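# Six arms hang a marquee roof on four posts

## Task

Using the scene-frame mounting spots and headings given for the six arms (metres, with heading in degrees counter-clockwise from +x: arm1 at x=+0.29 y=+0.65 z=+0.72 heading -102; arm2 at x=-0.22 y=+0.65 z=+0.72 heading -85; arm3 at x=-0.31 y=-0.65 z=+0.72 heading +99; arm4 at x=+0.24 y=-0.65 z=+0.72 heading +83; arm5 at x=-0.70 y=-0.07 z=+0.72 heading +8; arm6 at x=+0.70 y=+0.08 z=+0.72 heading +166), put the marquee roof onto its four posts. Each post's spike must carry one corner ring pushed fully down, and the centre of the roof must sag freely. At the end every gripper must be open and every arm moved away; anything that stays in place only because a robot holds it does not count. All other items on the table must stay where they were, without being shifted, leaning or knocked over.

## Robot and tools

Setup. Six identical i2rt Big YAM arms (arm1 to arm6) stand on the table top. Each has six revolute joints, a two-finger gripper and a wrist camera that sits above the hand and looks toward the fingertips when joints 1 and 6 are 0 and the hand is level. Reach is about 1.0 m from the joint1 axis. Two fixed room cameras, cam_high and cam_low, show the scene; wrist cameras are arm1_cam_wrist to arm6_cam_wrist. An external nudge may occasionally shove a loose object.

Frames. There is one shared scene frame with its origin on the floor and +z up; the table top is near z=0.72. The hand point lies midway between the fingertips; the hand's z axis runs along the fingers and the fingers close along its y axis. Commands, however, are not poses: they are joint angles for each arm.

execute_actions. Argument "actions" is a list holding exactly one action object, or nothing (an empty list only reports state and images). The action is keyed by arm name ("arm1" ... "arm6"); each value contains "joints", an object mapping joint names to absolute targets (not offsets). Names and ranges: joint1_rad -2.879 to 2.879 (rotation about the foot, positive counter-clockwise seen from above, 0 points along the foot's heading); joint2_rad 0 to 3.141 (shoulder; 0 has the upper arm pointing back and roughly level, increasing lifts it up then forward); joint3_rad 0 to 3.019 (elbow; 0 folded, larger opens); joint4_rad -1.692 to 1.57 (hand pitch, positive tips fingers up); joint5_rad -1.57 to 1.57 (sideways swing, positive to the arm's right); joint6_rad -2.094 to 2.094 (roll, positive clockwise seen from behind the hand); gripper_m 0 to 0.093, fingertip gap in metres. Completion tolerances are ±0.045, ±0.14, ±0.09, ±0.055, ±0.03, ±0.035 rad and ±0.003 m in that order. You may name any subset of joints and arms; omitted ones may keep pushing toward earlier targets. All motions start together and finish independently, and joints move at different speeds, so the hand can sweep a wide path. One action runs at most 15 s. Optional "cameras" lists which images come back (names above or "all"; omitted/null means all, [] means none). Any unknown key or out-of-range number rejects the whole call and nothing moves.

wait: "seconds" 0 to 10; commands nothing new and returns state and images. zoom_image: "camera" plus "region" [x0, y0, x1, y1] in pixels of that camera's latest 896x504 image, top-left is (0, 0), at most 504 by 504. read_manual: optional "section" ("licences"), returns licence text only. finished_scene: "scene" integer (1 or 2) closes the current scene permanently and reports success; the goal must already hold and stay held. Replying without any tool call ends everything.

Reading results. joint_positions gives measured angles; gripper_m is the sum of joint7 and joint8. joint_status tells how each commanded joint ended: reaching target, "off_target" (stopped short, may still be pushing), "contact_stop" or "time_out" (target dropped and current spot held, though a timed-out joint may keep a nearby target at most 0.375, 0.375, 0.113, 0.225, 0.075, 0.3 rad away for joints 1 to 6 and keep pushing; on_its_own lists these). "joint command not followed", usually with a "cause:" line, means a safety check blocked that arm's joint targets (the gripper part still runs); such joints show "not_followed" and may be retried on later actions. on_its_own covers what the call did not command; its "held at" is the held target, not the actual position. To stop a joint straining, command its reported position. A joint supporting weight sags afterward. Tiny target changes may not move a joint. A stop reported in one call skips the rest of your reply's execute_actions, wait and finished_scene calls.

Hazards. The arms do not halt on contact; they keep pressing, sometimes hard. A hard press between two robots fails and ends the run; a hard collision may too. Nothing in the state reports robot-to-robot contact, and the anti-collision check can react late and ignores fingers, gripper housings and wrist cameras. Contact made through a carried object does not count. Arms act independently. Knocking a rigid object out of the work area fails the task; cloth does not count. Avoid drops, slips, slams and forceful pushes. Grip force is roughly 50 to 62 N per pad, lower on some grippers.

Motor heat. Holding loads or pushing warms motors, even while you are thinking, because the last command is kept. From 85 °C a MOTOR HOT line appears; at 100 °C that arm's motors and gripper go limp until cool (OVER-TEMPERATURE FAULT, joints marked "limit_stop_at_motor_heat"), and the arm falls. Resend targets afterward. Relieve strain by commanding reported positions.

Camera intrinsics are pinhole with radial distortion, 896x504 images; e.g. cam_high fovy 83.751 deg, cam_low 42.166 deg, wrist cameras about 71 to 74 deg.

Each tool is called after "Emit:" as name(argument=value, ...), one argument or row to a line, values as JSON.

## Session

Emit:
execute_actions(
  actions=[],
)

Scene clock: 0.00 s.
arm1.joint_positions: joint1_rad=+0.232 joint2_rad=+0.431 joint3_rad=+0.565 joint4_rad=-1.256 joint5_rad=+0.188 joint6_rad=-0.393 gripper_m=+0.095
arm1.joint_status: not commanded
arm1.hand: x=+0.2720 y=+0.4599 z=+0.9600 quat_wxyz=(-0.053, -0.528, -0.813, +0.239) (m; scene frame)
arm2.joint_positions: joint1_rad=-0.335 joint2_rad=+0.521 joint3_rad=+0.413 joint4_rad=-0.994 joint5_rad=-0.263 joint6_rad=+0.294 gripper_m=+0.094
arm2.joint_status: not commanded
arm2.hand: x=-0.2345 y=+0.4307 z=+0.8710 quat_wxyz=(-0.254, -0.830, -0.493, +0.068) (m; scene frame)
arm3.joint_positions: joint1_rad=+0.105 joint2_rad=+0.359 joint3_rad=+0.659 joint4_rad=-1.395 joint5_rad=+0.286 joint6_rad=+0.513 gripper_m=+0.095
arm3.joint_status: not commanded
arm3.hand: x=-0.3102 y=-0.4771 z=+0.9809 quat_wxyz=(-0.220, +0.570, -0.776, -0.159) (m; scene frame)
arm4.joint_positions: joint1_rad=-0.207 joint2_rad=+0.475 joint3_rad=+0.490 joint4_rad=-1.096 joint5_rad=-0.148 joint6_rad=-0.547 gripper_m=+0.094
arm4.joint_status: not commanded
arm4.hand: x=+0.2889 y=-0.4419 z=+0.8822 quat_wxyz=(-0.205, +0.760, -0.598, -0.150) (m; scene frame)
arm5.joint_positions: joint1_rad=+0.392 joint2_rad=+0.402 joint3_rad=+0.598 joint4_rad=-1.297 joint5_rad=+0.098 joint6_rad=+0.240 gripper_m=+0.095
arm5.joint_status: not commanded
arm5.hand: x=-0.5320 y=+0.0093 z=+0.9786 quat_wxyz=(-0.235, +0.131, -0.962, -0.044) (m; scene frame)
arm6.joint_positions: joint1_rad=-0.288 joint2_rad=+0.500 joint3_rad=+0.441 joint4_rad=-1.037 joint5_rad=-0.311 joint6_rad=-0.192 gripper_m=+0.095
arm6.joint_status: not commanded
arm6.hand: x=+0.4885 y=+0.1316 z=+0.8723 quat_wxyz=(+0.060, +0.956, -0.104, -0.270) (m; scene frame)
pictures: arm1_cam_wrist, arm2_cam_wrist, arm3_cam_wrist, arm4_cam_wrist, arm5_cam_wrist, arm6_cam_wrist, cam_high, cam_low
Images, in order (width x height): arm1_cam_wrist 896x504, arm2_cam_wrist 896x504, arm3_cam_wrist 896x504, arm4_cam_wrist 896x504, arm5_cam_wrist 896x504, arm6_cam_wrist 896x504, cam_high 896x504, cam_low 896x504.

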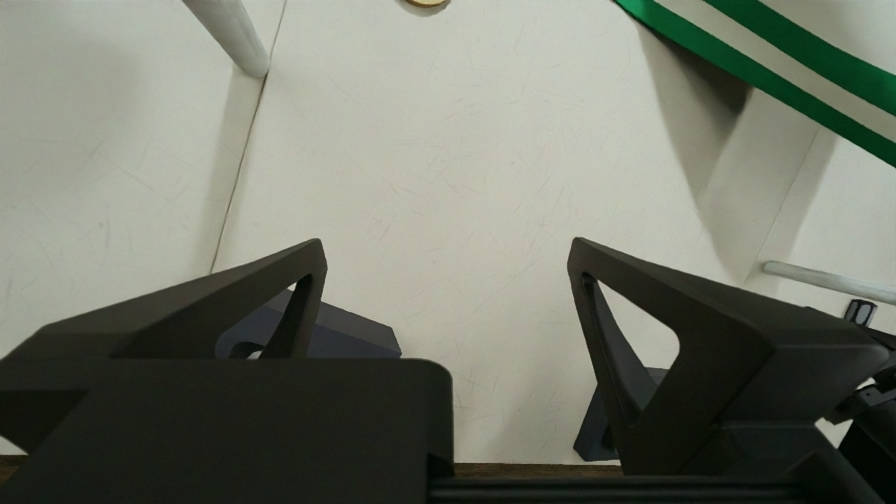

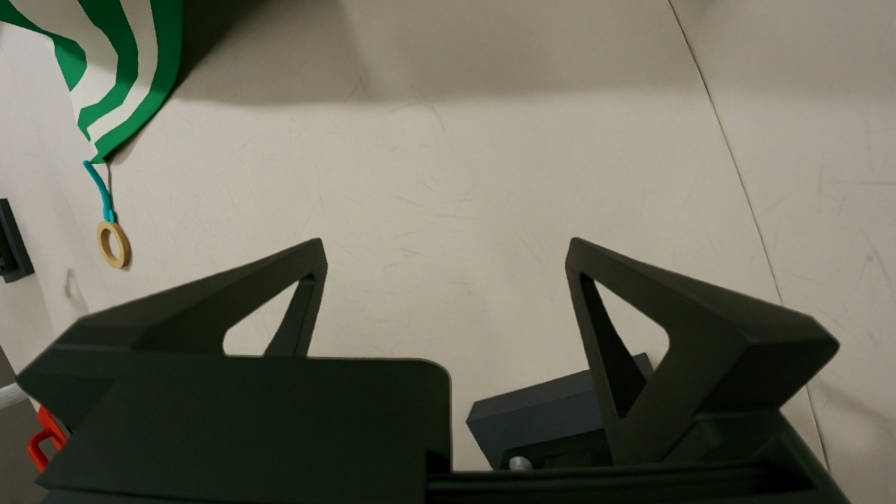

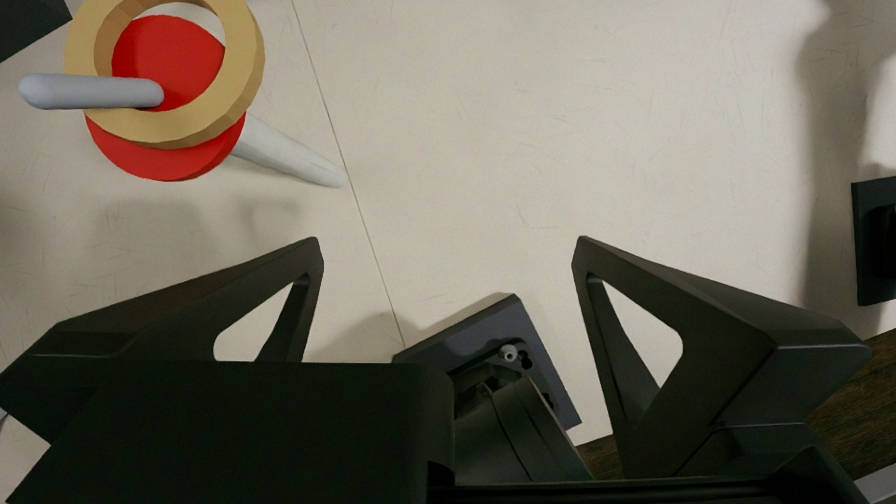

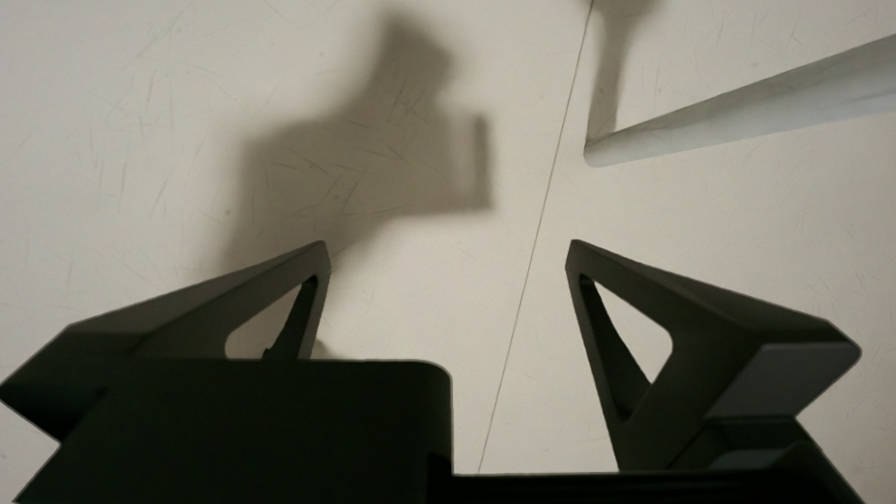

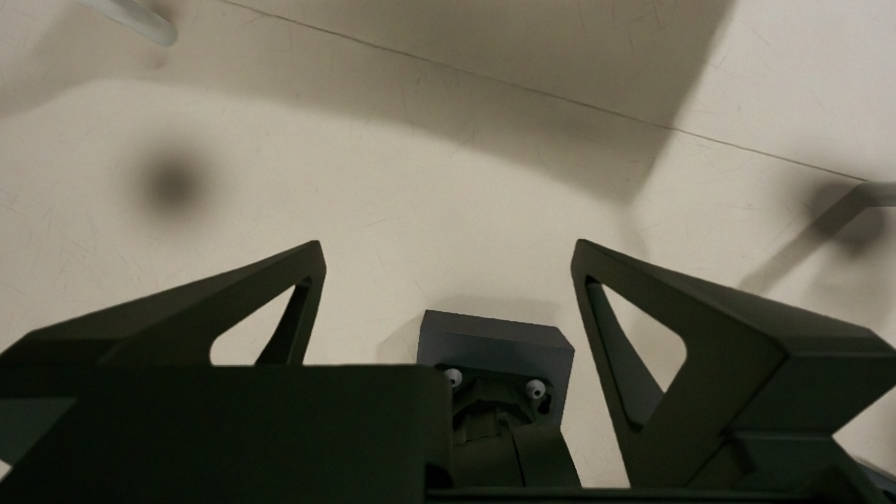

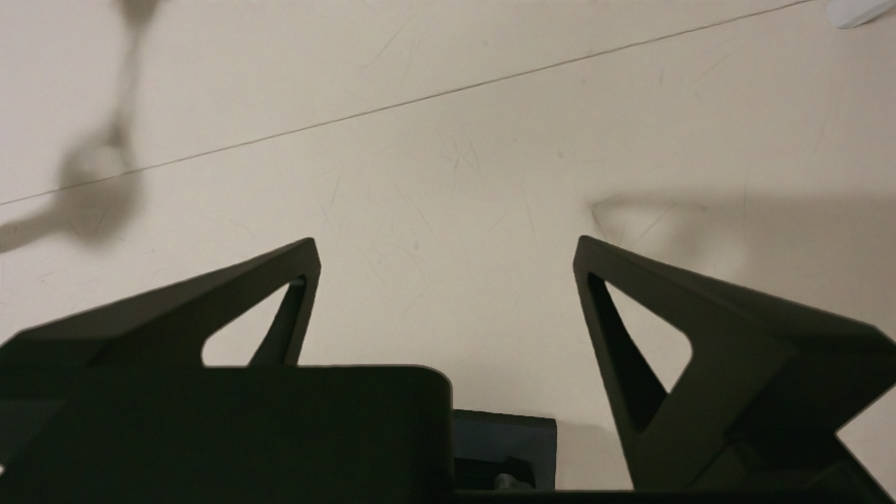

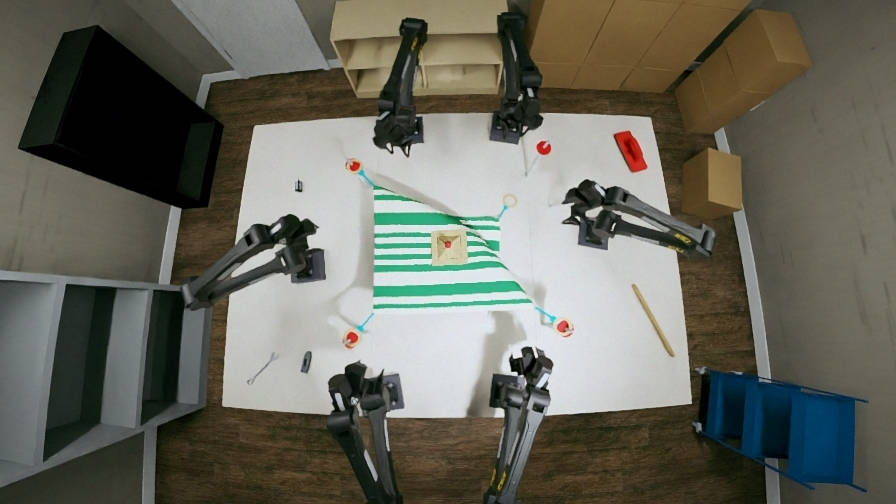

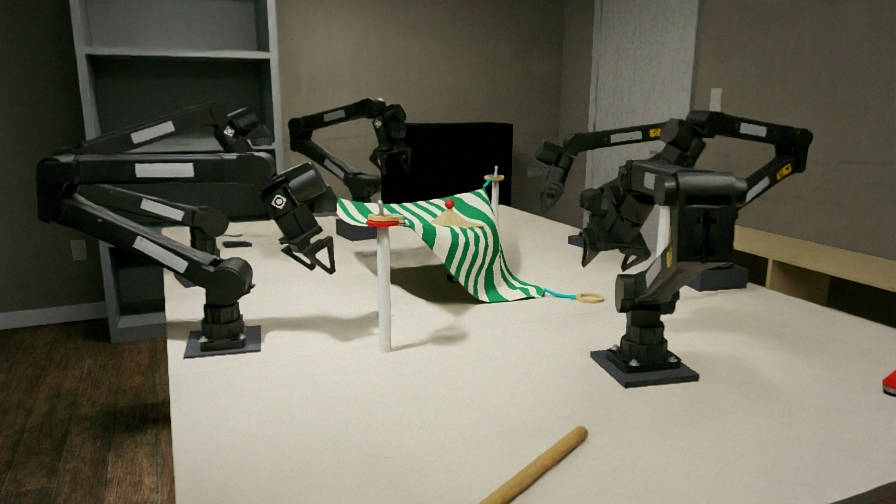

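Emit:
execute_actions(
  actions=[
    {"arm6":{"joints":{"joint1_rad":-0.157,"joint2_rad":1.62,"joint3_rad":1.10,"joint4_rad":-1.012,"joint5_rad":0,"joint6_rad":-1.36}},"arm1":{"joints":{"joint1_rad":-0.6}},"arm3":{"joints":{"joint1_rad":-0.6}}},
  ],
  cameras=["arm6_cam_wrist","cam_high","cam_low"],
)

Scene clock: 6.73 s.
arm1.joint_positions: joint1_rad=-0.597 joint2_rad=+0.431 joint3_rad=+0.565 joint4_rad=-1.256 joint5_rad=+0.188 joint6_rad=-0.393 gripper_m=+0.095
arm1.joint_status: all done
arm1.hand: x=+0.1371 y=+0.5367 z=+0.9607 quat_wxyz=(+0.043, -0.812, -0.530, +0.242) (m; scene frame)
arm2.joint_positions: joint1_rad=-0.335 joint2_rad=+0.521 joint3_rad=+0.413 joint4_rad=-0.994 joint5_rad=-0.263 joint6_rad=+0.294 gripper_m=+0.094
arm2.joint_status: not commanded
arm2.hand: x=-0.2345 y=+0.4307 z=+0.8710 quat_wxyz=(-0.254, -0.830, -0.493, +0.068) (m; scene frame)
arm3.joint_positions: joint1_rad=-0.595 joint2_rad=+0.359 joint3_rad=+0.659 joint4_rad=-1.395 joint5_rad=+0.286 joint6_rad=+0.513 gripper_m=+0.095
arm3.joint_status: all done
arm3.hand: x=-0.1997 y=-0.5188 z=+0.9821 quat_wxyz=(-0.263, +0.269, -0.923, -0.076) (m; scene frame)
arm4.joint_positions: joint1_rad=-0.207 joint2_rad=+0.475 joint3_rad=+0.490 joint4_rad=-1.096 joint5_rad=-0.148 joint6_rad=-0.547 gripper_m=+0.094
arm4.joint_status: not commanded
arm4.hand: x=+0.2889 y=-0.4419 z=+0.8822 quat_wxyz=(-0.205, +0.760, -0.598, -0.150) (m; scene frame)
arm5.joint_positions: joint1_rad=+0.392 joint2_rad=+0.402 joint3_rad=+0.598 joint4_rad=-1.297 joint5_rad=+0.098 joint6_rad=+0.240 gripper_m=+0.095
arm5.joint_status: not commanded
arm5.hand: x=-0.5320 y=+0.0093 z=+0.9786 quat_wxyz=(-0.235, +0.131, -0.962, -0.044) (m; scene frame)
arm6.joint_positions: joint1_rad=-0.166 joint2_rad=+1.622 joint3_rad=+1.063 joint4_rad=-1.010 joint5_rad=-0.003 joint6_rad=-1.347 gripper_m=+0.095
arm6.joint_status: all done
arm6.hand: x=+0.2954 y=+0.2339 z=+0.7924 quat_wxyz=(-0.004, +0.882, +0.472, +0.001) (m; scene frame)
pictures: arm6_cam_wrist, cam_high, cam_low
Images, in order (width x height): arm6_cam_wrist 896x504, cam_high 896x504, cam_low 896x504.

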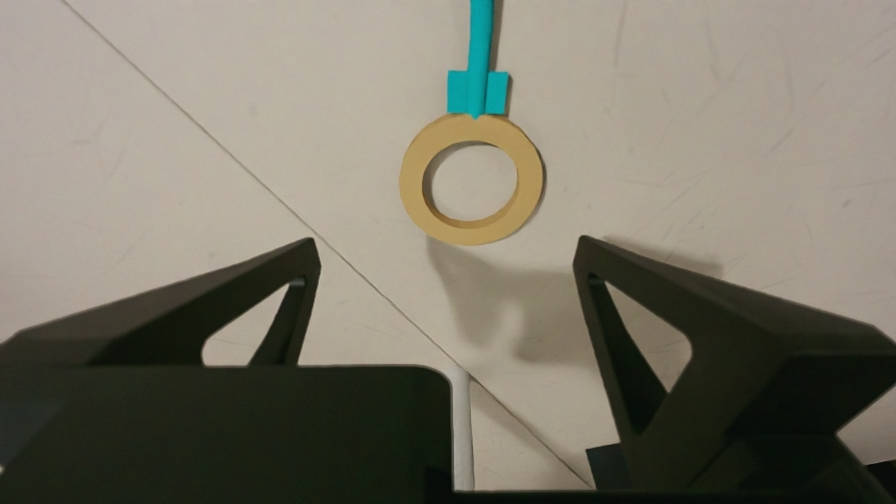

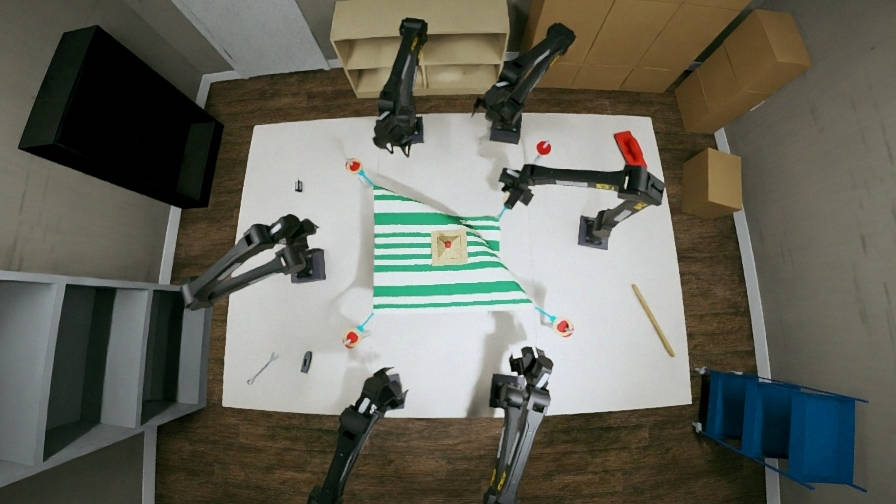

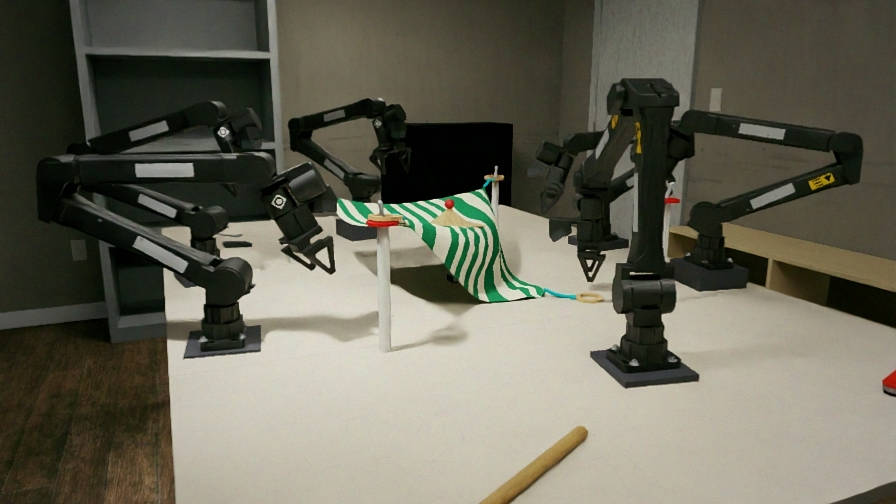

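Emit:
execute_actions(
  actions=[
    {"arm6":{"joints":{"joint2_rad":1.748,"joint3_rad":1.043,"joint4_rad":-0.85}}},
  ],
  cameras=["arm6_cam_wrist","cam_low"],
)

Scene clock: 12.60 s.
arm1.joint_positions: joint1_rad=-0.597 joint2_rad=+0.431 joint3_rad=+0.565 joint4_rad=-1.256 joint5_rad=+0.188 joint6_rad=-0.393 gripper_m=+0.095
arm1.joint_status: not commanded
arm1.hand: x=+0.1371 y=+0.5367 z=+0.9607 quat_wxyz=(+0.043, -0.812, -0.530, +0.242) (m; scene frame)
arm2.joint_positions: joint1_rad=-0.335 joint2_rad=+0.521 joint3_rad=+0.413 joint4_rad=-0.994 joint5_rad=-0.263 joint6_rad=+0.294 gripper_m=+0.094
arm2.joint_status: not commanded
arm2.hand: x=-0.2345 y=+0.4307 z=+0.8710 quat_wxyz=(-0.254, -0.830, -0.493, +0.068) (m; scene frame)
arm3.joint_positions: joint1_rad=-0.595 joint2_rad=+0.359 joint3_rad=+0.659 joint4_rad=-1.395 joint5_rad=+0.286 joint6_rad=+0.513 gripper_m=+0.095
arm3.joint_status: not commanded
arm3.hand: x=-0.1997 y=-0.5188 z=+0.9821 quat_wxyz=(-0.263, +0.269, -0.923, -0.076) (m; scene frame)
arm4.joint_positions: joint1_rad=-0.207 joint2_rad=+0.475 joint3_rad=+0.490 joint4_rad=-1.096 joint5_rad=-0.148 joint6_rad=-0.547 gripper_m=+0.094
arm4.joint_status: not commanded
arm4.hand: x=+0.2889 y=-0.4419 z=+0.8822 quat_wxyz=(-0.205, +0.760, -0.598, -0.150) (m; scene frame)
arm5.joint_positions: joint1_rad=+0.392 joint2_rad=+0.402 joint3_rad=+0.598 joint4_rad=-1.297 joint5_rad=+0.098 joint6_rad=+0.240 gripper_m=+0.095
arm5.joint_status: not commanded
arm5.hand: x=-0.5320 y=+0.0093 z=+0.9786 quat_wxyz=(-0.235, +0.131, -0.962, -0.044) (m; scene frame)
arm6.joint_positions: joint1_rad=-0.166 joint2_rad=+1.751 joint3_rad=+1.049 joint4_rad=-0.858 joint5_rad=-0.003 joint6_rad=-1.348 gripper_m=+0.095
arm6.joint_status: all done
arm6.hand: x=+0.2789 y=+0.2407 z=+0.7345 quat_wxyz=(-0.008, +0.882, +0.472, -0.002) (m; scene frame)
pictures: arm6_cam_wrist, cam_low
Images, in order (width x height): arm6_cam_wrist 896x504, cam_low 896x504.

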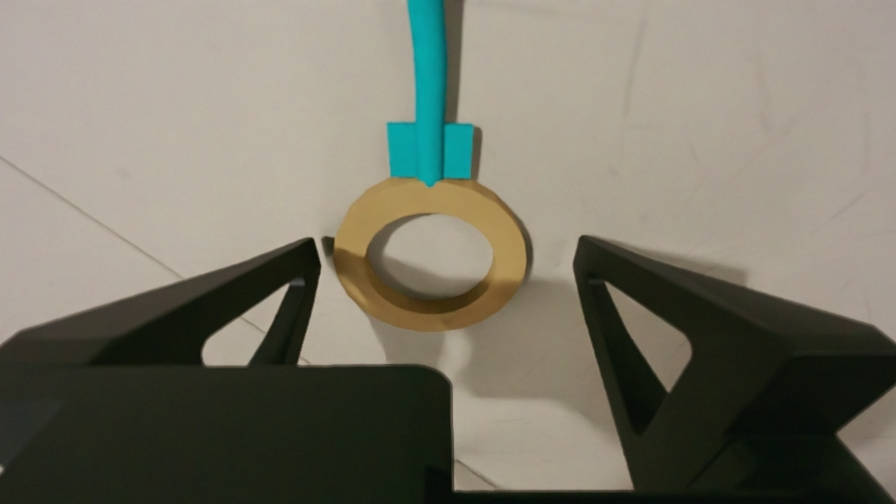

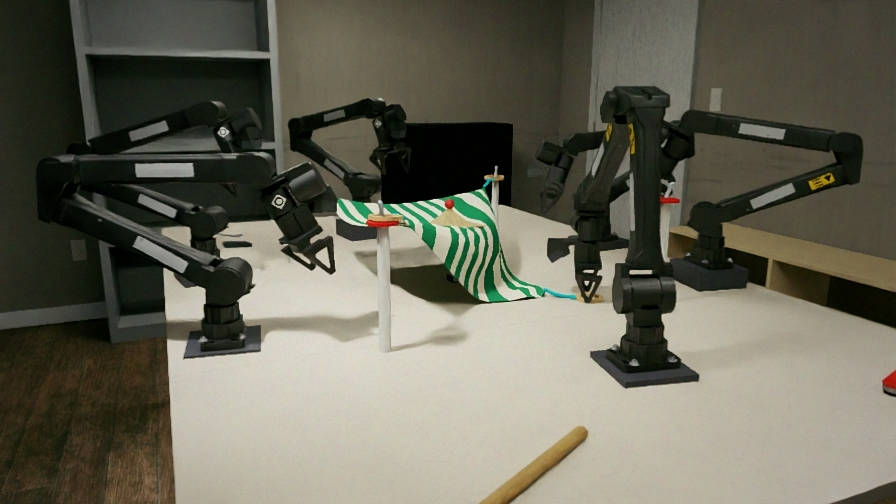

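Emit:
execute_actions(
  actions=[
    {"arm6":{"joints":{"joint3_rad":1.025}}},
  ],
  cameras=[],
)

Emit:
execute_actions(
  actions=[
    {"arm6":{"joints":{"gripper_m":0.04}}},
  ],
  cameras=["arm6_cam_wrist"],
)

Scene clock: 15.17 s.
arm1.joint_positions: joint1_rad=-0.597 joint2_rad=+0.431 joint3_rad=+0.565 joint4_rad=-1.256 joint5_rad=+0.188 joint6_rad=-0.393 gripper_m=+0.095
arm1.joint_status: not commanded
arm1.hand: x=+0.1371 y=+0.5367 z=+0.9607 quat_wxyz=(+0.043, -0.812, -0.530, +0.242) (m; scene frame)
arm2.joint_positions: joint1_rad=-0.335 joint2_rad=+0.521 joint3_rad=+0.413 joint4_rad=-0.994 joint5_rad=-0.263 joint6_rad=+0.294 gripper_m=+0.094
arm2.joint_status: not commanded
arm2.hand: x=-0.2345 y=+0.4307 z=+0.8710 quat_wxyz=(-0.254, -0.830, -0.493, +0.068) (m; scene frame)
arm3.joint_positions: joint1_rad=-0.595 joint2_rad=+0.359 joint3_rad=+0.659 joint4_rad=-1.395 joint5_rad=+0.286 joint6_rad=+0.513 gripper_m=+0.095
arm3.joint_status: not commanded
arm3.hand: x=-0.1997 y=-0.5188 z=+0.9821 quat_wxyz=(-0.263, +0.269, -0.923, -0.076) (m; scene frame)
arm4.joint_positions: joint1_rad=-0.207 joint2_rad=+0.475 joint3_rad=+0.490 joint4_rad=-1.096 joint5_rad=-0.148 joint6_rad=-0.547 gripper_m=+0.094
arm4.joint_status: not commanded
arm4.hand: x=+0.2889 y=-0.4419 z=+0.8822 quat_wxyz=(-0.205, +0.760, -0.598, -0.150) (m; scene frame)
arm5.joint_positions: joint1_rad=+0.392 joint2_rad=+0.402 joint3_rad=+0.598 joint4_rad=-1.297 joint5_rad=+0.098 joint6_rad=+0.240 gripper_m=+0.095
arm5.joint_status: not commanded
arm5.hand: x=-0.5320 y=+0.0093 z=+0.9786 quat_wxyz=(-0.235, +0.131, -0.962, -0.044) (m; scene frame)
arm6.joint_positions: joint1_rad=-0.166 joint2_rad=+1.751 joint3_rad=+1.037 joint4_rad=-0.858 joint5_rad=-0.003 joint6_rad=-1.348 gripper_m=+0.095
arm6.joint_status: all done
arm6.hand: x=+0.2842 y=+0.2388 z=+0.7310 quat_wxyz=(-0.003, +0.882, +0.472, +0.001) (m; scene frame)
pictures: none
No camera images: the call's "cameras" was empty. Leave "cameras" out to get every camera's image.

Scene clock: 15.77 s.
arm1.joint_positions: joint1_rad=-0.597 joint2_rad=+0.431 joint3_rad=+0.565 joint4_rad=-1.256 joint5_rad=+0.188 joint6_rad=-0.393 gripper_m=+0.095
arm1.joint_status: not commanded
arm1.hand: x=+0.1371 y=+0.5367 z=+0.9607 quat_wxyz=(+0.043, -0.812, -0.530, +0.242) (m; scene frame)
arm2.joint_positions: joint1_rad=-0.335 joint2_rad=+0.521 joint3_rad=+0.413 joint4_rad=-0.994 joint5_rad=-0.263 joint6_rad=+0.294 gripper_m=+0.094
arm2.joint_status: not commanded
arm2.hand: x=-0.2345 y=+0.4307 z=+0.8710 quat_wxyz=(-0.254, -0.830, -0.493, +0.068) (m; scene frame)
arm3.joint_positions: joint1_rad=-0.595 joint2_rad=+0.359 joint3_rad=+0.659 joint4_rad=-1.395 joint5_rad=+0.286 joint6_rad=+0.513 gripper_m=+0.095
arm3.joint_status: not commanded
arm3.hand: x=-0.1997 y=-0.5188 z=+0.9821 quat_wxyz=(-0.263, +0.269, -0.923, -0.076) (m; scene frame)
arm4.joint_positions: joint1_rad=-0.207 joint2_rad=+0.475 joint3_rad=+0.490 joint4_rad=-1.096 joint5_rad=-0.148 joint6_rad=-0.547 gripper_m=+0.094
arm4.joint_status: not commanded
arm4.hand: x=+0.2889 y=-0.4419 z=+0.8822 quat_wxyz=(-0.205, +0.760, -0.598, -0.150) (m; scene frame)
arm5.joint_positions: joint1_rad=+0.392 joint2_rad=+0.402 joint3_rad=+0.598 joint4_rad=-1.297 joint5_rad=+0.098 joint6_rad=+0.240 gripper_m=+0.095
arm5.joint_status: not commanded
arm5.hand: x=-0.5320 y=+0.0093 z=+0.9786 quat_wxyz=(-0.235, +0.131, -0.962, -0.044) (m; scene frame)
arm6.joint_positions: joint1_rad=-0.166 joint2_rad=+1.751 joint3_rad=+1.037 joint4_rad=-0.857 joint5_rad=-0.003 joint6_rad=-1.348 gripper_m=+0.068
arm6.joint_status: gripper_m off_target (ended at +0.068, target +0.040)
arm6.hand: x=+0.2841 y=+0.2388 z=+0.7310 quat_wxyz=(-0.004, +0.882, +0.472, +0.001) (m; scene frame)
pictures: arm6_cam_wrist
Images, in order (width x height): arm6_cam_wrist 896x504.

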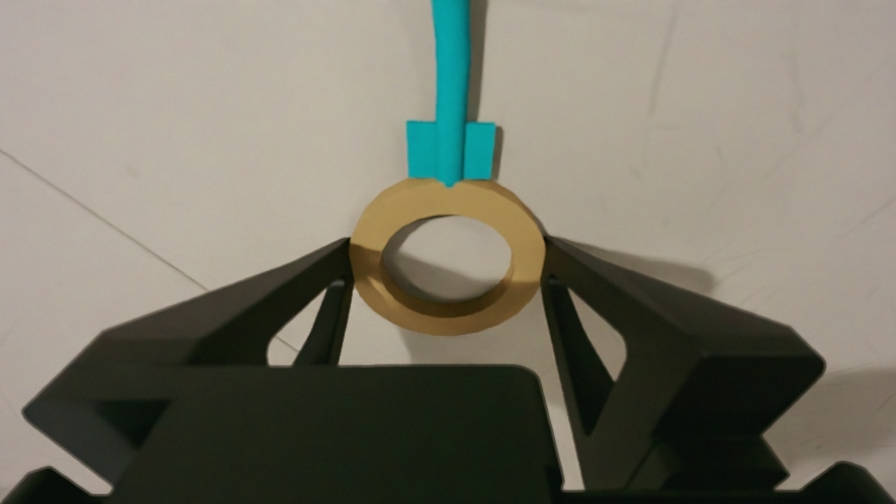

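Emit:
execute_actions(
  actions=[
    {"arm6":{"joints":{"joint2_rad":1.43,"joint3_rad":1.66,"joint4_rad":-1.69,"joint6_rad":-1.5}}},
  ],
  cameras=["arm6_cam_wrist","cam_low"],
)

Scene clock: 19.73 s.
arm1.joint_positions: joint1_rad=-0.597 joint2_rad=+0.431 joint3_rad=+0.565 joint4_rad=-1.256 joint5_rad=+0.188 joint6_rad=-0.393 gripper_m=+0.095
arm1.joint_status: not commanded
arm1.hand: x=+0.1371 y=+0.5367 z=+0.9607 quat_wxyz=(+0.043, -0.812, -0.530, +0.242) (m; scene frame)
arm2.joint_positions: joint1_rad=-0.335 joint2_rad=+0.521 joint3_rad=+0.413 joint4_rad=-0.994 joint5_rad=-0.263 joint6_rad=+0.294 gripper_m=+0.094
arm2.joint_status: not commanded
arm2.hand: x=-0.2345 y=+0.4307 z=+0.8710 quat_wxyz=(-0.254, -0.830, -0.493, +0.068) (m; scene frame)
arm3.joint_positions: joint1_rad=-0.595 joint2_rad=+0.359 joint3_rad=+0.659 joint4_rad=-1.395 joint5_rad=+0.286 joint6_rad=+0.513 gripper_m=+0.095
arm3.joint_status: not commanded
arm3.hand: x=-0.1997 y=-0.5188 z=+0.9821 quat_wxyz=(-0.263, +0.269, -0.923, -0.076) (m; scene frame)
arm4.joint_positions: joint1_rad=-0.207 joint2_rad=+0.475 joint3_rad=+0.490 joint4_rad=-1.096 joint5_rad=-0.148 joint6_rad=-0.547 gripper_m=+0.094
arm4.joint_status: not commanded
arm4.hand: x=+0.2889 y=-0.4419 z=+0.8822 quat_wxyz=(-0.205, +0.760, -0.598, -0.150) (m; scene frame)
arm5.joint_positions: joint1_rad=+0.392 joint2_rad=+0.402 joint3_rad=+0.598 joint4_rad=-1.297 joint5_rad=+0.098 joint6_rad=+0.240 gripper_m=+0.095
arm5.joint_status: not commanded
arm5.hand: x=-0.5320 y=+0.0093 z=+0.9786 quat_wxyz=(-0.235, +0.131, -0.962, -0.044) (m; scene frame)
arm6.joint_positions: joint1_rad=-0.166 joint2_rad=+1.428 joint3_rad=+1.626 joint4_rad=-1.672 joint5_rad=-0.003 joint6_rad=-1.487 gripper_m=+0.068
arm6.joint_status: all done
joint sent to its limit — the command would take arm6.joint4_rad past its lower limit, so that joint was sent only as far as its limit.
arm6.hand: x=+0.2952 y=+0.2310 z=+1.0814 quat_wxyz=(-0.042, +0.845, +0.532, -0.028) (m; scene frame)
pictures: arm6_cam_wrist, cam_low
Images, in order (width x height): arm6_cam_wrist 896x504, cam_low 896x504.

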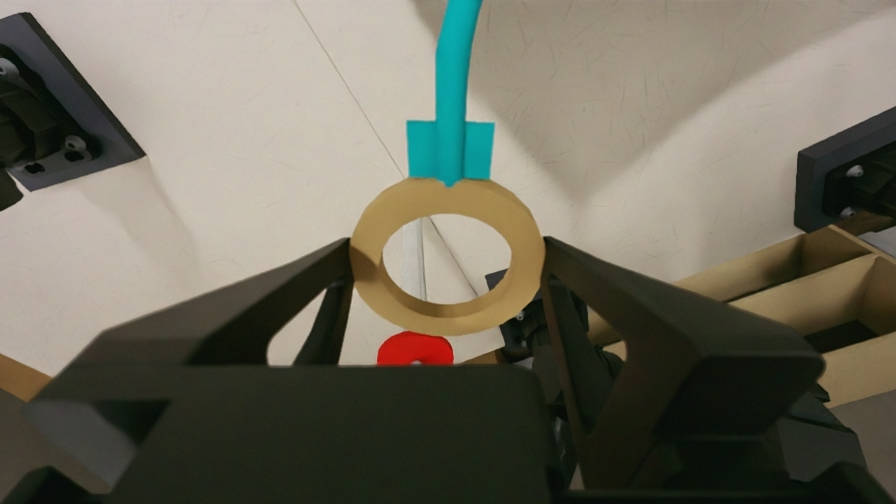

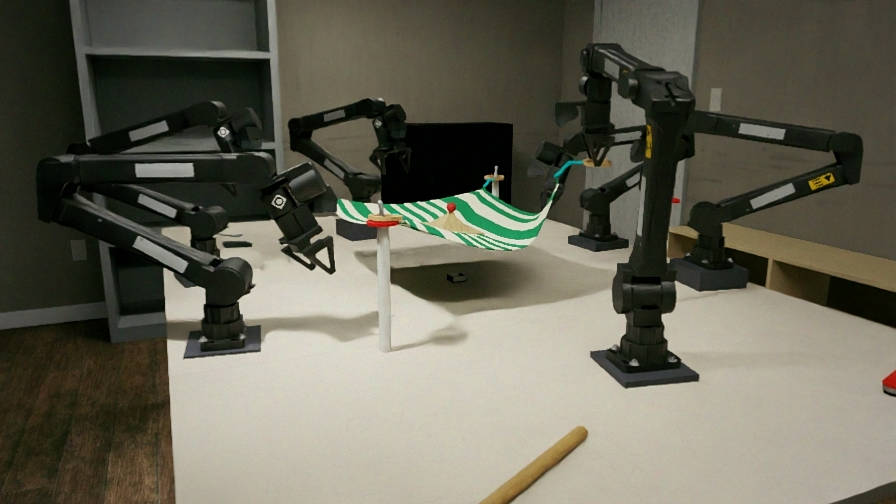

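Emit:
execute_actions(
  actions=[
    {"arm6":{"joints":{"joint1_rad":-0.59,"joint6_rad":-1.62,"joint2_rad":1.455}}},
  ],
  cameras=["arm6_cam_wrist","cam_low","cam_high"],
)

Scene clock: 22.63 s.
arm1.joint_positions: joint1_rad=-0.597 joint2_rad=+0.431 joint3_rad=+0.565 joint4_rad=-1.256 joint5_rad=+0.188 joint6_rad=-0.393 gripper_m=+0.095
arm1.joint_status: not commanded
arm1.hand: x=+0.1371 y=+0.5367 z=+0.9607 quat_wxyz=(+0.043, -0.812, -0.530, +0.242) (m; scene frame)
arm2.joint_positions: joint1_rad=-0.335 joint2_rad=+0.521 joint3_rad=+0.413 joint4_rad=-0.994 joint5_rad=-0.263 joint6_rad=+0.294 gripper_m=+0.094
arm2.joint_status: not commanded
arm2.hand: x=-0.2345 y=+0.4307 z=+0.8710 quat_wxyz=(-0.254, -0.830, -0.493, +0.068) (m; scene frame)
arm3.joint_positions: joint1_rad=-0.595 joint2_rad=+0.359 joint3_rad=+0.659 joint4_rad=-1.395 joint5_rad=+0.286 joint6_rad=+0.513 gripper_m=+0.095
arm3.joint_status: not commanded
arm3.hand: x=-0.1997 y=-0.5188 z=+0.9821 quat_wxyz=(-0.263, +0.269, -0.923, -0.076) (m; scene frame)
arm4.joint_positions: joint1_rad=-0.207 joint2_rad=+0.475 joint3_rad=+0.490 joint4_rad=-1.096 joint5_rad=-0.148 joint6_rad=-0.547 gripper_m=+0.094
arm4.joint_status: not commanded
arm4.hand: x=+0.2889 y=-0.4419 z=+0.8822 quat_wxyz=(-0.205, +0.760, -0.598, -0.150) (m; scene frame)
arm5.joint_positions: joint1_rad=+0.392 joint2_rad=+0.402 joint3_rad=+0.598 joint4_rad=-1.297 joint5_rad=+0.098 joint6_rad=+0.240 gripper_m=+0.095
arm5.joint_status: not commanded
arm5.hand: x=-0.5320 y=+0.0093 z=+0.9786 quat_wxyz=(-0.235, +0.131, -0.962, -0.044) (m; scene frame)
arm6.joint_positions: joint1_rad=-0.580 joint2_rad=+1.449 joint3_rad=+1.626 joint4_rad=-1.672 joint5_rad=-0.013 joint6_rad=-1.607 gripper_m=+0.068
arm6.joint_status: all done
arm6.hand: x=+0.3871 y=+0.3826 z=+1.0743 quat_wxyz=(-0.038, +0.914, +0.403, -0.018) (m; scene frame)
pictures: arm6_cam_wrist, cam_high, cam_low
Images, in order (width x height): arm6_cam_wrist 896x504, cam_high 896x504, cam_low 896x504.

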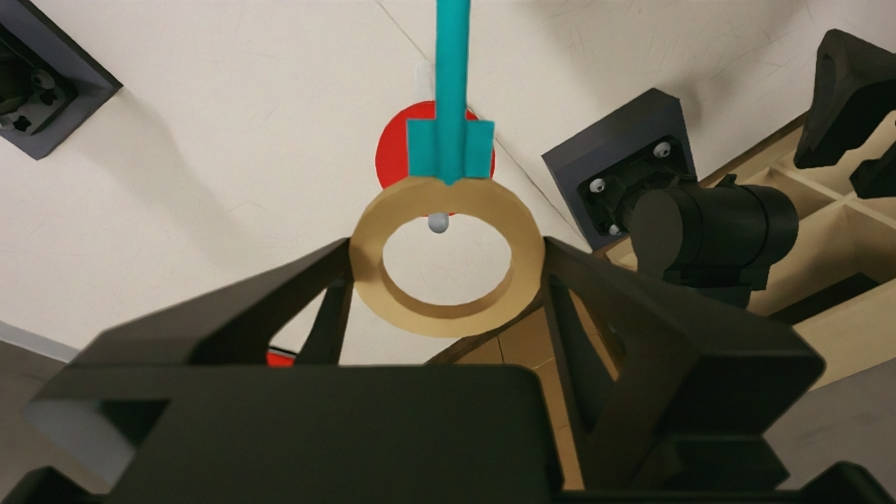

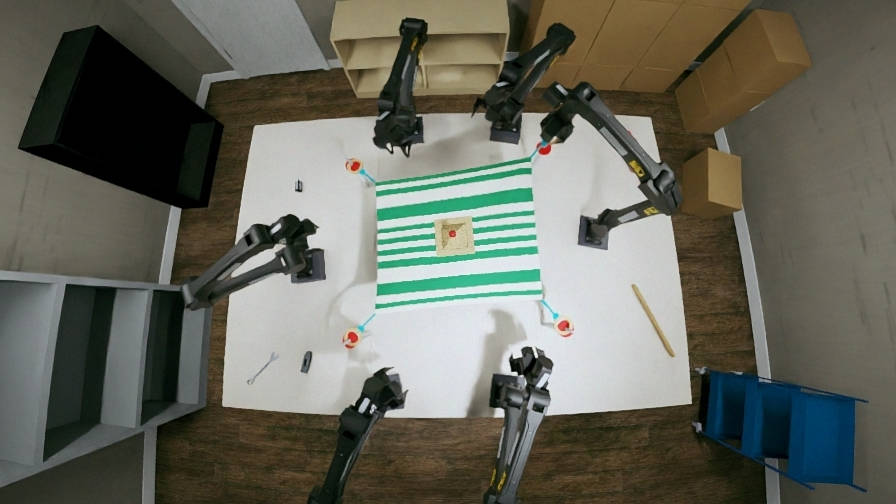

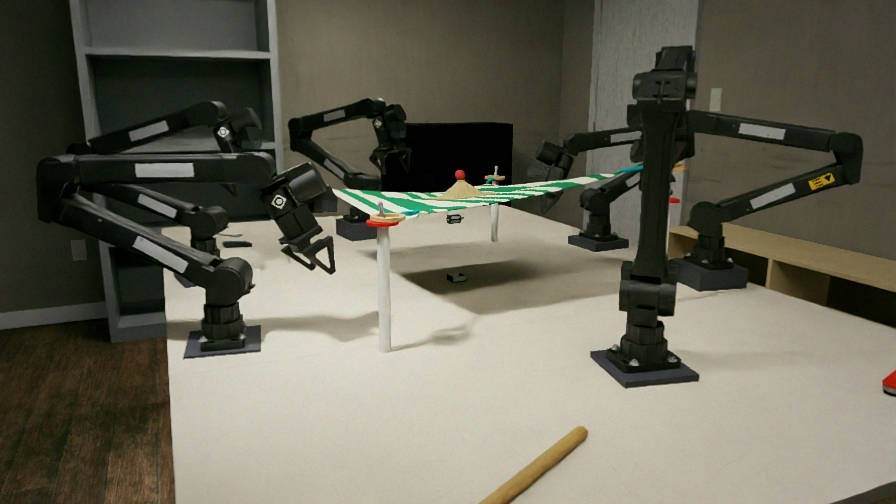

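Emit:
execute_actions(
  actions=[
    {"arm6":{"joints":{"joint3_rad":1.45,"joint4_rad":-1.535}}},
  ],
  cameras=["arm6_cam_wrist","cam_low"],
)

Scene clock: 27.73 s.
arm1.joint_positions: joint1_rad=-0.597 joint2_rad=+0.431 joint3_rad=+0.565 joint4_rad=-1.256 joint5_rad=+0.188 joint6_rad=-0.393 gripper_m=+0.095
arm1.joint_status: not commanded
arm1.hand: x=+0.1371 y=+0.5367 z=+0.9607 quat_wxyz=(+0.043, -0.812, -0.530, +0.242) (m; scene frame)
arm2.joint_positions: joint1_rad=-0.335 joint2_rad=+0.521 joint3_rad=+0.413 joint4_rad=-0.994 joint5_rad=-0.263 joint6_rad=+0.294 gripper_m=+0.094
arm2.joint_status: not commanded
arm2.hand: x=-0.2345 y=+0.4307 z=+0.8710 quat_wxyz=(-0.254, -0.830, -0.493, +0.068) (m; scene frame)
arm3.joint_positions: joint1_rad=-0.595 joint2_rad=+0.359 joint3_rad=+0.659 joint4_rad=-1.395 joint5_rad=+0.286 joint6_rad=+0.513 gripper_m=+0.095
arm3.joint_status: not commanded
arm3.hand: x=-0.1997 y=-0.5188 z=+0.9821 quat_wxyz=(-0.263, +0.269, -0.923, -0.076) (m; scene frame)
arm4.joint_positions: joint1_rad=-0.207 joint2_rad=+0.475 joint3_rad=+0.490 joint4_rad=-1.096 joint5_rad=-0.148 joint6_rad=-0.547 gripper_m=+0.094
arm4.joint_status: not commanded
arm4.hand: x=+0.2889 y=-0.4419 z=+0.8822 quat_wxyz=(-0.205, +0.760, -0.598, -0.150) (m; scene frame)
arm5.joint_positions: joint1_rad=+0.392 joint2_rad=+0.402 joint3_rad=+0.598 joint4_rad=-1.297 joint5_rad=+0.098 joint6_rad=+0.240 gripper_m=+0.095
arm5.joint_status: not commanded
arm5.hand: x=-0.5320 y=+0.0093 z=+0.9786 quat_wxyz=(-0.235, +0.131, -0.962, -0.044) (m; scene frame)
arm6.joint_positions: joint1_rad=-0.580 joint2_rad=+1.457 joint3_rad=+1.453 joint4_rad=-1.544 joint5_rad=-0.013 joint6_rad=-1.608 gripper_m=+0.068
arm6.joint_status: all done
arm6.hand: x=+0.3900 y=+0.3804 z=+1.0048 quat_wxyz=(-0.013, +0.915, +0.403, -0.008) (m; scene frame)
pictures: arm6_cam_wrist, cam_low
Images, in order (width x height): arm6_cam_wrist 896x504, cam_low 896x504.

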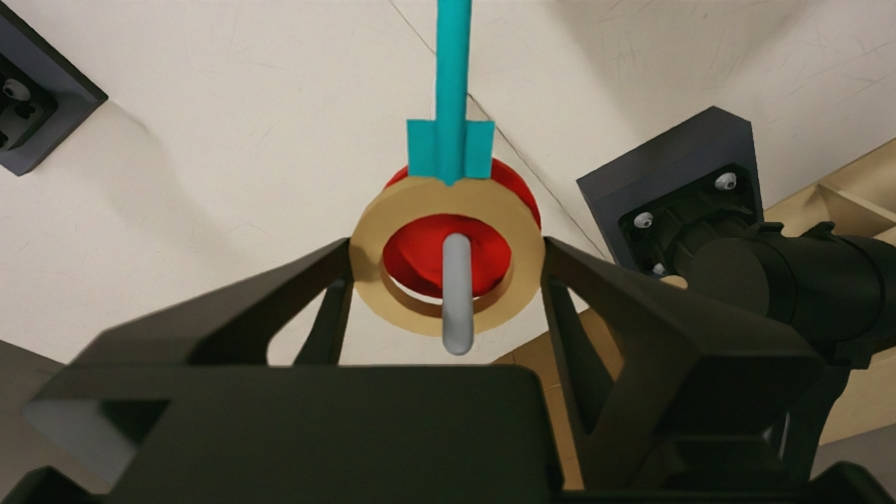

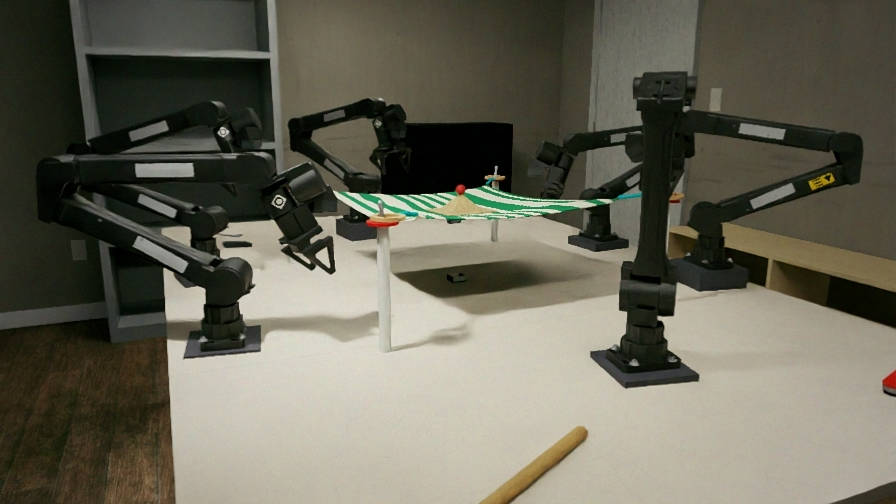

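Emit:
execute_actions(
  actions=[
    {"arm6":{"joints":{"joint1_rad":-0.535,"joint2_rad":1.48}}},
  ],
  cameras=[],
)

Emit:
execute_actions(
  actions=[
    {"arm6":{"joints":{"gripper_m":0.093}}},
  ],
  cameras=["arm6_cam_wrist"],
)

Emit:
execute_actions(
  actions=[
    {"arm6":{"joints":{"joint2_rad":0.75,"joint3_rad":1.6}},"arm4":{"joints":{"joint1_rad":0.1,"joint2_rad":0.2}}},
  ],
  cameras=["arm6_cam_wrist","cam_low","cam_high"],
)

Scene clock: 32.03 s.
arm1.joint_positions: joint1_rad=-0.597 joint2_rad=+0.431 joint3_rad=+0.565 joint4_rad=-1.256 joint5_rad=+0.188 joint6_rad=-0.393 gripper_m=+0.095
arm1.joint_status: not commanded
arm1.hand: x=+0.1371 y=+0.5367 z=+0.9607 quat_wxyz=(+0.043, -0.812, -0.530, +0.242) (m; scene frame)
arm2.joint_positions: joint1_rad=-0.335 joint2_rad=+0.521 joint3_rad=+0.413 joint4_rad=-0.994 joint5_rad=-0.263 joint6_rad=+0.294 gripper_m=+0.094
arm2.joint_status: not commanded
arm2.hand: x=-0.2345 y=+0.4307 z=+0.8710 quat_wxyz=(-0.254, -0.830, -0.493, +0.068) (m; scene frame)
arm3.joint_positions: joint1_rad=-0.595 joint2_rad=+0.359 joint3_rad=+0.659 joint4_rad=-1.395 joint5_rad=+0.286 joint6_rad=+0.513 gripper_m=+0.095
arm3.joint_status: not commanded
arm3.hand: x=-0.1997 y=-0.5188 z=+0.9821 quat_wxyz=(-0.263, +0.269, -0.923, -0.076) (m; scene frame)
arm4.joint_positions: joint1_rad=-0.207 joint2_rad=+0.475 joint3_rad=+0.490 joint4_rad=-1.096 joint5_rad=-0.148 joint6_rad=-0.547 gripper_m=+0.094
arm4.joint_status: not commanded
arm4.hand: x=+0.2889 y=-0.4419 z=+0.8822 quat_wxyz=(-0.205, +0.760, -0.598, -0.150) (m; scene frame)
arm5.joint_positions: joint1_rad=+0.392 joint2_rad=+0.402 joint3_rad=+0.598 joint4_rad=-1.297 joint5_rad=+0.098 joint6_rad=+0.240 gripper_m=+0.095
arm5.joint_status: not commanded
arm5.hand: x=-0.5320 y=+0.0093 z=+0.9786 quat_wxyz=(-0.235, +0.131, -0.962, -0.044) (m; scene frame)
arm6.joint_positions: joint1_rad=-0.531 joint2_rad=+1.466 joint3_rad=+1.453 joint4_rad=-1.544 joint5_rad=-0.009 joint6_rad=-1.608 gripper_m=+0.068
arm6.joint_status: all done
arm6.hand: x=+0.3751 y=+0.3662 z=+1.0008 quat_wxyz=(-0.009, +0.905, +0.425, -0.005) (m; scene frame)
pictures: none
No camera images: the call's "cameras" was empty. Leave "cameras" out to get every camera's image.

Scene clock: 32.63 s.
arm1.joint_positions: joint1_rad=-0.597 joint2_rad=+0.431 joint3_rad=+0.565 joint4_rad=-1.256 joint5_rad=+0.188 joint6_rad=-0.393 gripper_m=+0.095
arm1.joint_status: not commanded
arm1.hand: x=+0.1371 y=+0.5367 z=+0.9607 quat_wxyz=(+0.043, -0.812, -0.530, +0.242) (m; scene frame)
arm2.joint_positions: joint1_rad=-0.335 joint2_rad=+0.521 joint3_rad=+0.413 joint4_rad=-0.994 joint5_rad=-0.263 joint6_rad=+0.294 gripper_m=+0.094
arm2.joint_status: not commanded
arm2.hand: x=-0.2345 y=+0.4307 z=+0.8710 quat_wxyz=(-0.254, -0.830, -0.493, +0.068) (m; scene frame)
arm3.joint_positions: joint1_rad=-0.595 joint2_rad=+0.359 joint3_rad=+0.659 joint4_rad=-1.395 joint5_rad=+0.286 joint6_rad=+0.513 gripper_m=+0.095
arm3.joint_status: not commanded
arm3.hand: x=-0.1997 y=-0.5188 z=+0.9821 quat_wxyz=(-0.263, +0.269, -0.923, -0.076) (m; scene frame)
arm4.joint_positions: joint1_rad=-0.207 joint2_rad=+0.475 joint3_rad=+0.490 joint4_rad=-1.096 joint5_rad=-0.148 joint6_rad=-0.547 gripper_m=+0.094
arm4.joint_status: not commanded
arm4.hand: x=+0.2889 y=-0.4419 z=+0.8822 quat_wxyz=(-0.205, +0.760, -0.598, -0.150) (m; scene frame)
arm5.joint_positions: joint1_rad=+0.392 joint2_rad=+0.402 joint3_rad=+0.598 joint4_rad=-1.297 joint5_rad=+0.098 joint6_rad=+0.240 gripper_m=+0.095
arm5.joint_status: not commanded
arm5.hand: x=-0.5320 y=+0.0093 z=+0.9786 quat_wxyz=(-0.235, +0.131, -0.962, -0.044) (m; scene frame)
arm6.joint_positions: joint1_rad=-0.531 joint2_rad=+1.466 joint3_rad=+1.453 joint4_rad=-1.544 joint5_rad=-0.003 joint6_rad=-1.608 gripper_m=+0.093
arm6.joint_status: all done
arm6.hand: x=+0.3758 y=+0.3670 z=+1.0008 quat_wxyz=(-0.010, +0.905, +0.425, -0.002) (m; scene frame)
pictures: arm6_cam_wrist
Images, in order (width x height): arm6_cam_wrist 896x504.

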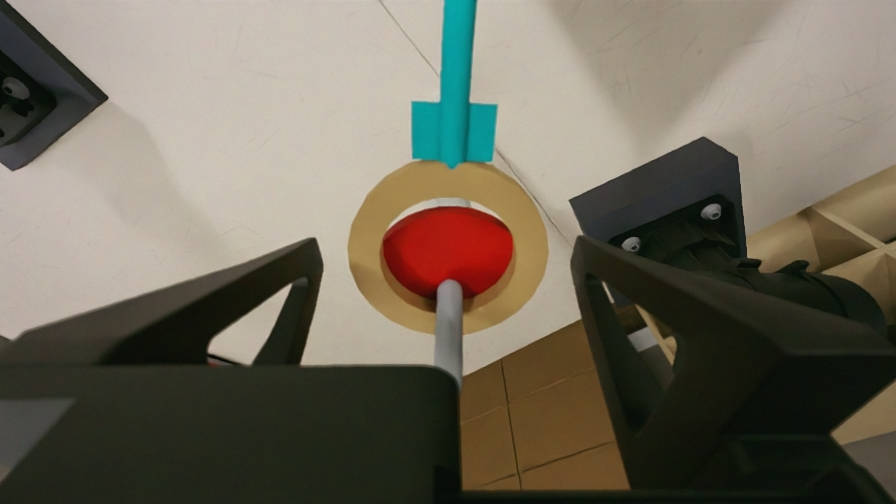

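Scene clock: 34.47 s.
arm1.joint_positions: joint1_rad=-0.597 joint2_rad=+0.431 joint3_rad=+0.565 joint4_rad=-1.256 joint5_rad=+0.188 joint6_rad=-0.393 gripper_m=+0.095
arm1.joint_status: not commanded
arm1.hand: x=+0.1371 y=+0.5367 z=+0.9607 quat_wxyz=(+0.043, -0.812, -0.530, +0.242) (m; scene frame)
arm2.joint_positions: joint1_rad=-0.335 joint2_rad=+0.521 joint3_rad=+0.413 joint4_rad=-0.994 joint5_rad=-0.263 joint6_rad=+0.294 gripper_m=+0.094
arm2.joint_status: not commanded
arm2.hand: x=-0.2345 y=+0.4307 z=+0.8710 quat_wxyz=(-0.254, -0.830, -0.493, +0.068) (m; scene frame)
arm3.joint_positions: joint1_rad=-0.595 joint2_rad=+0.359 joint3_rad=+0.659 joint4_rad=-1.395 joint5_rad=+0.286 joint6_rad=+0.513 gripper_m=+0.095
arm3.joint_status: not commanded
arm3.hand: x=-0.1997 y=-0.5188 z=+0.9821 quat_wxyz=(-0.263, +0.269, -0.923, -0.076) (m; scene frame)
arm4.joint_positions: joint1_rad=+0.097 joint2_rad=+0.196 joint3_rad=+0.490 joint4_rad=-1.096 joint5_rad=-0.148 joint6_rad=-0.547 gripper_m=+0.094
arm4.joint_status: all done
arm4.hand: x=+0.2238 y=-0.4511 z=+0.9339 quat_wxyz=(-0.298, +0.810, -0.445, -0.238) (m; scene frame)
arm5.joint_positions: joint1_rad=+0.392 joint2_rad=+0.402 joint3_rad=+0.598 joint4_rad=-1.297 joint5_rad=+0.098 joint6_rad=+0.240 gripper_m=+0.095
arm5.joint_status: not commanded
arm5.hand: x=-0.5320 y=+0.0093 z=+0.9786 quat_wxyz=(-0.235, +0.131, -0.962, -0.044) (m; scene frame)
arm6.joint_positions: joint1_rad=-0.531 joint2_rad=+0.757 joint3_rad=+1.599 joint4_rad=-1.535 joint5_rad=-0.003 joint6_rad=-1.608 gripper_m=+0.093
arm6.joint_status: all done
arm6.hand: x=+0.5237 y=+0.2316 z=+1.3037 quat_wxyz=(-0.395, +0.817, +0.386, -0.166) (m; scene frame)
pictures: arm6_cam_wrist, cam_high, cam_low
Images, in order (width x height): arm6_cam_wrist 896x504, cam_high 896x504, cam_low 896x504.

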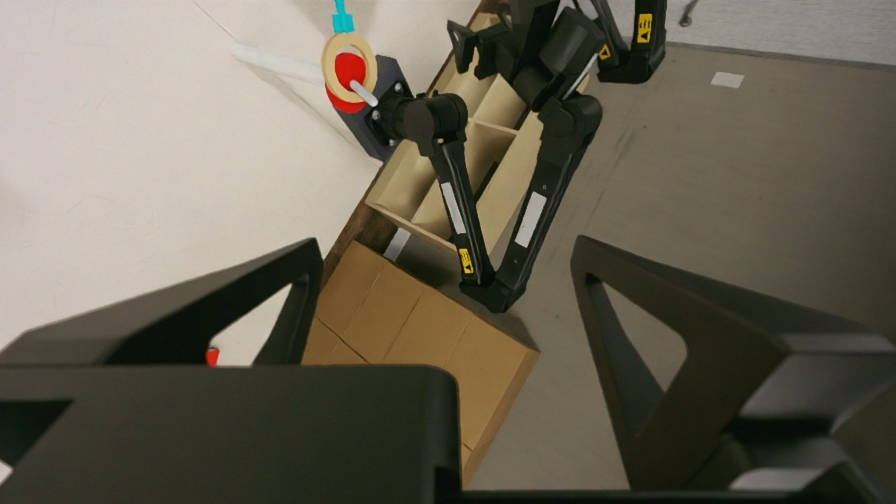

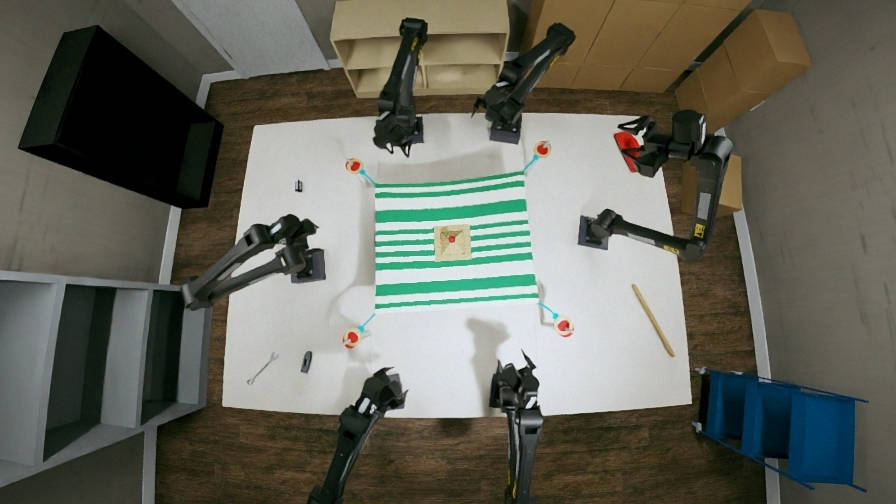

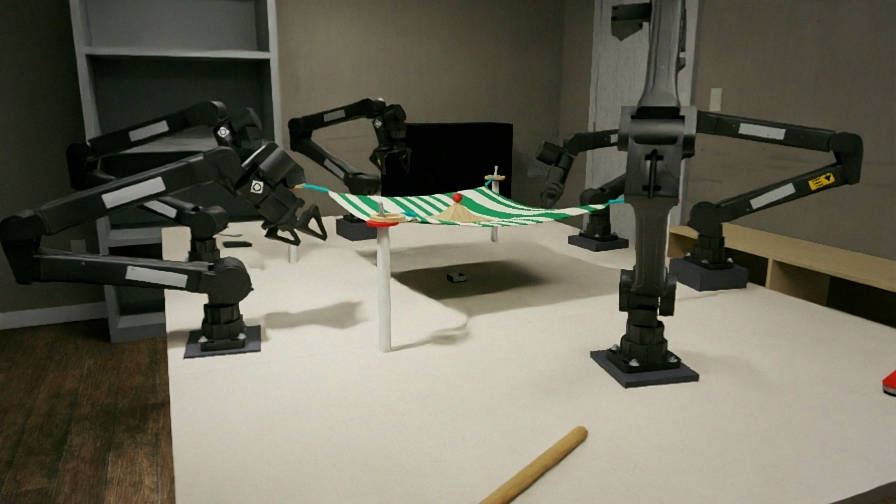

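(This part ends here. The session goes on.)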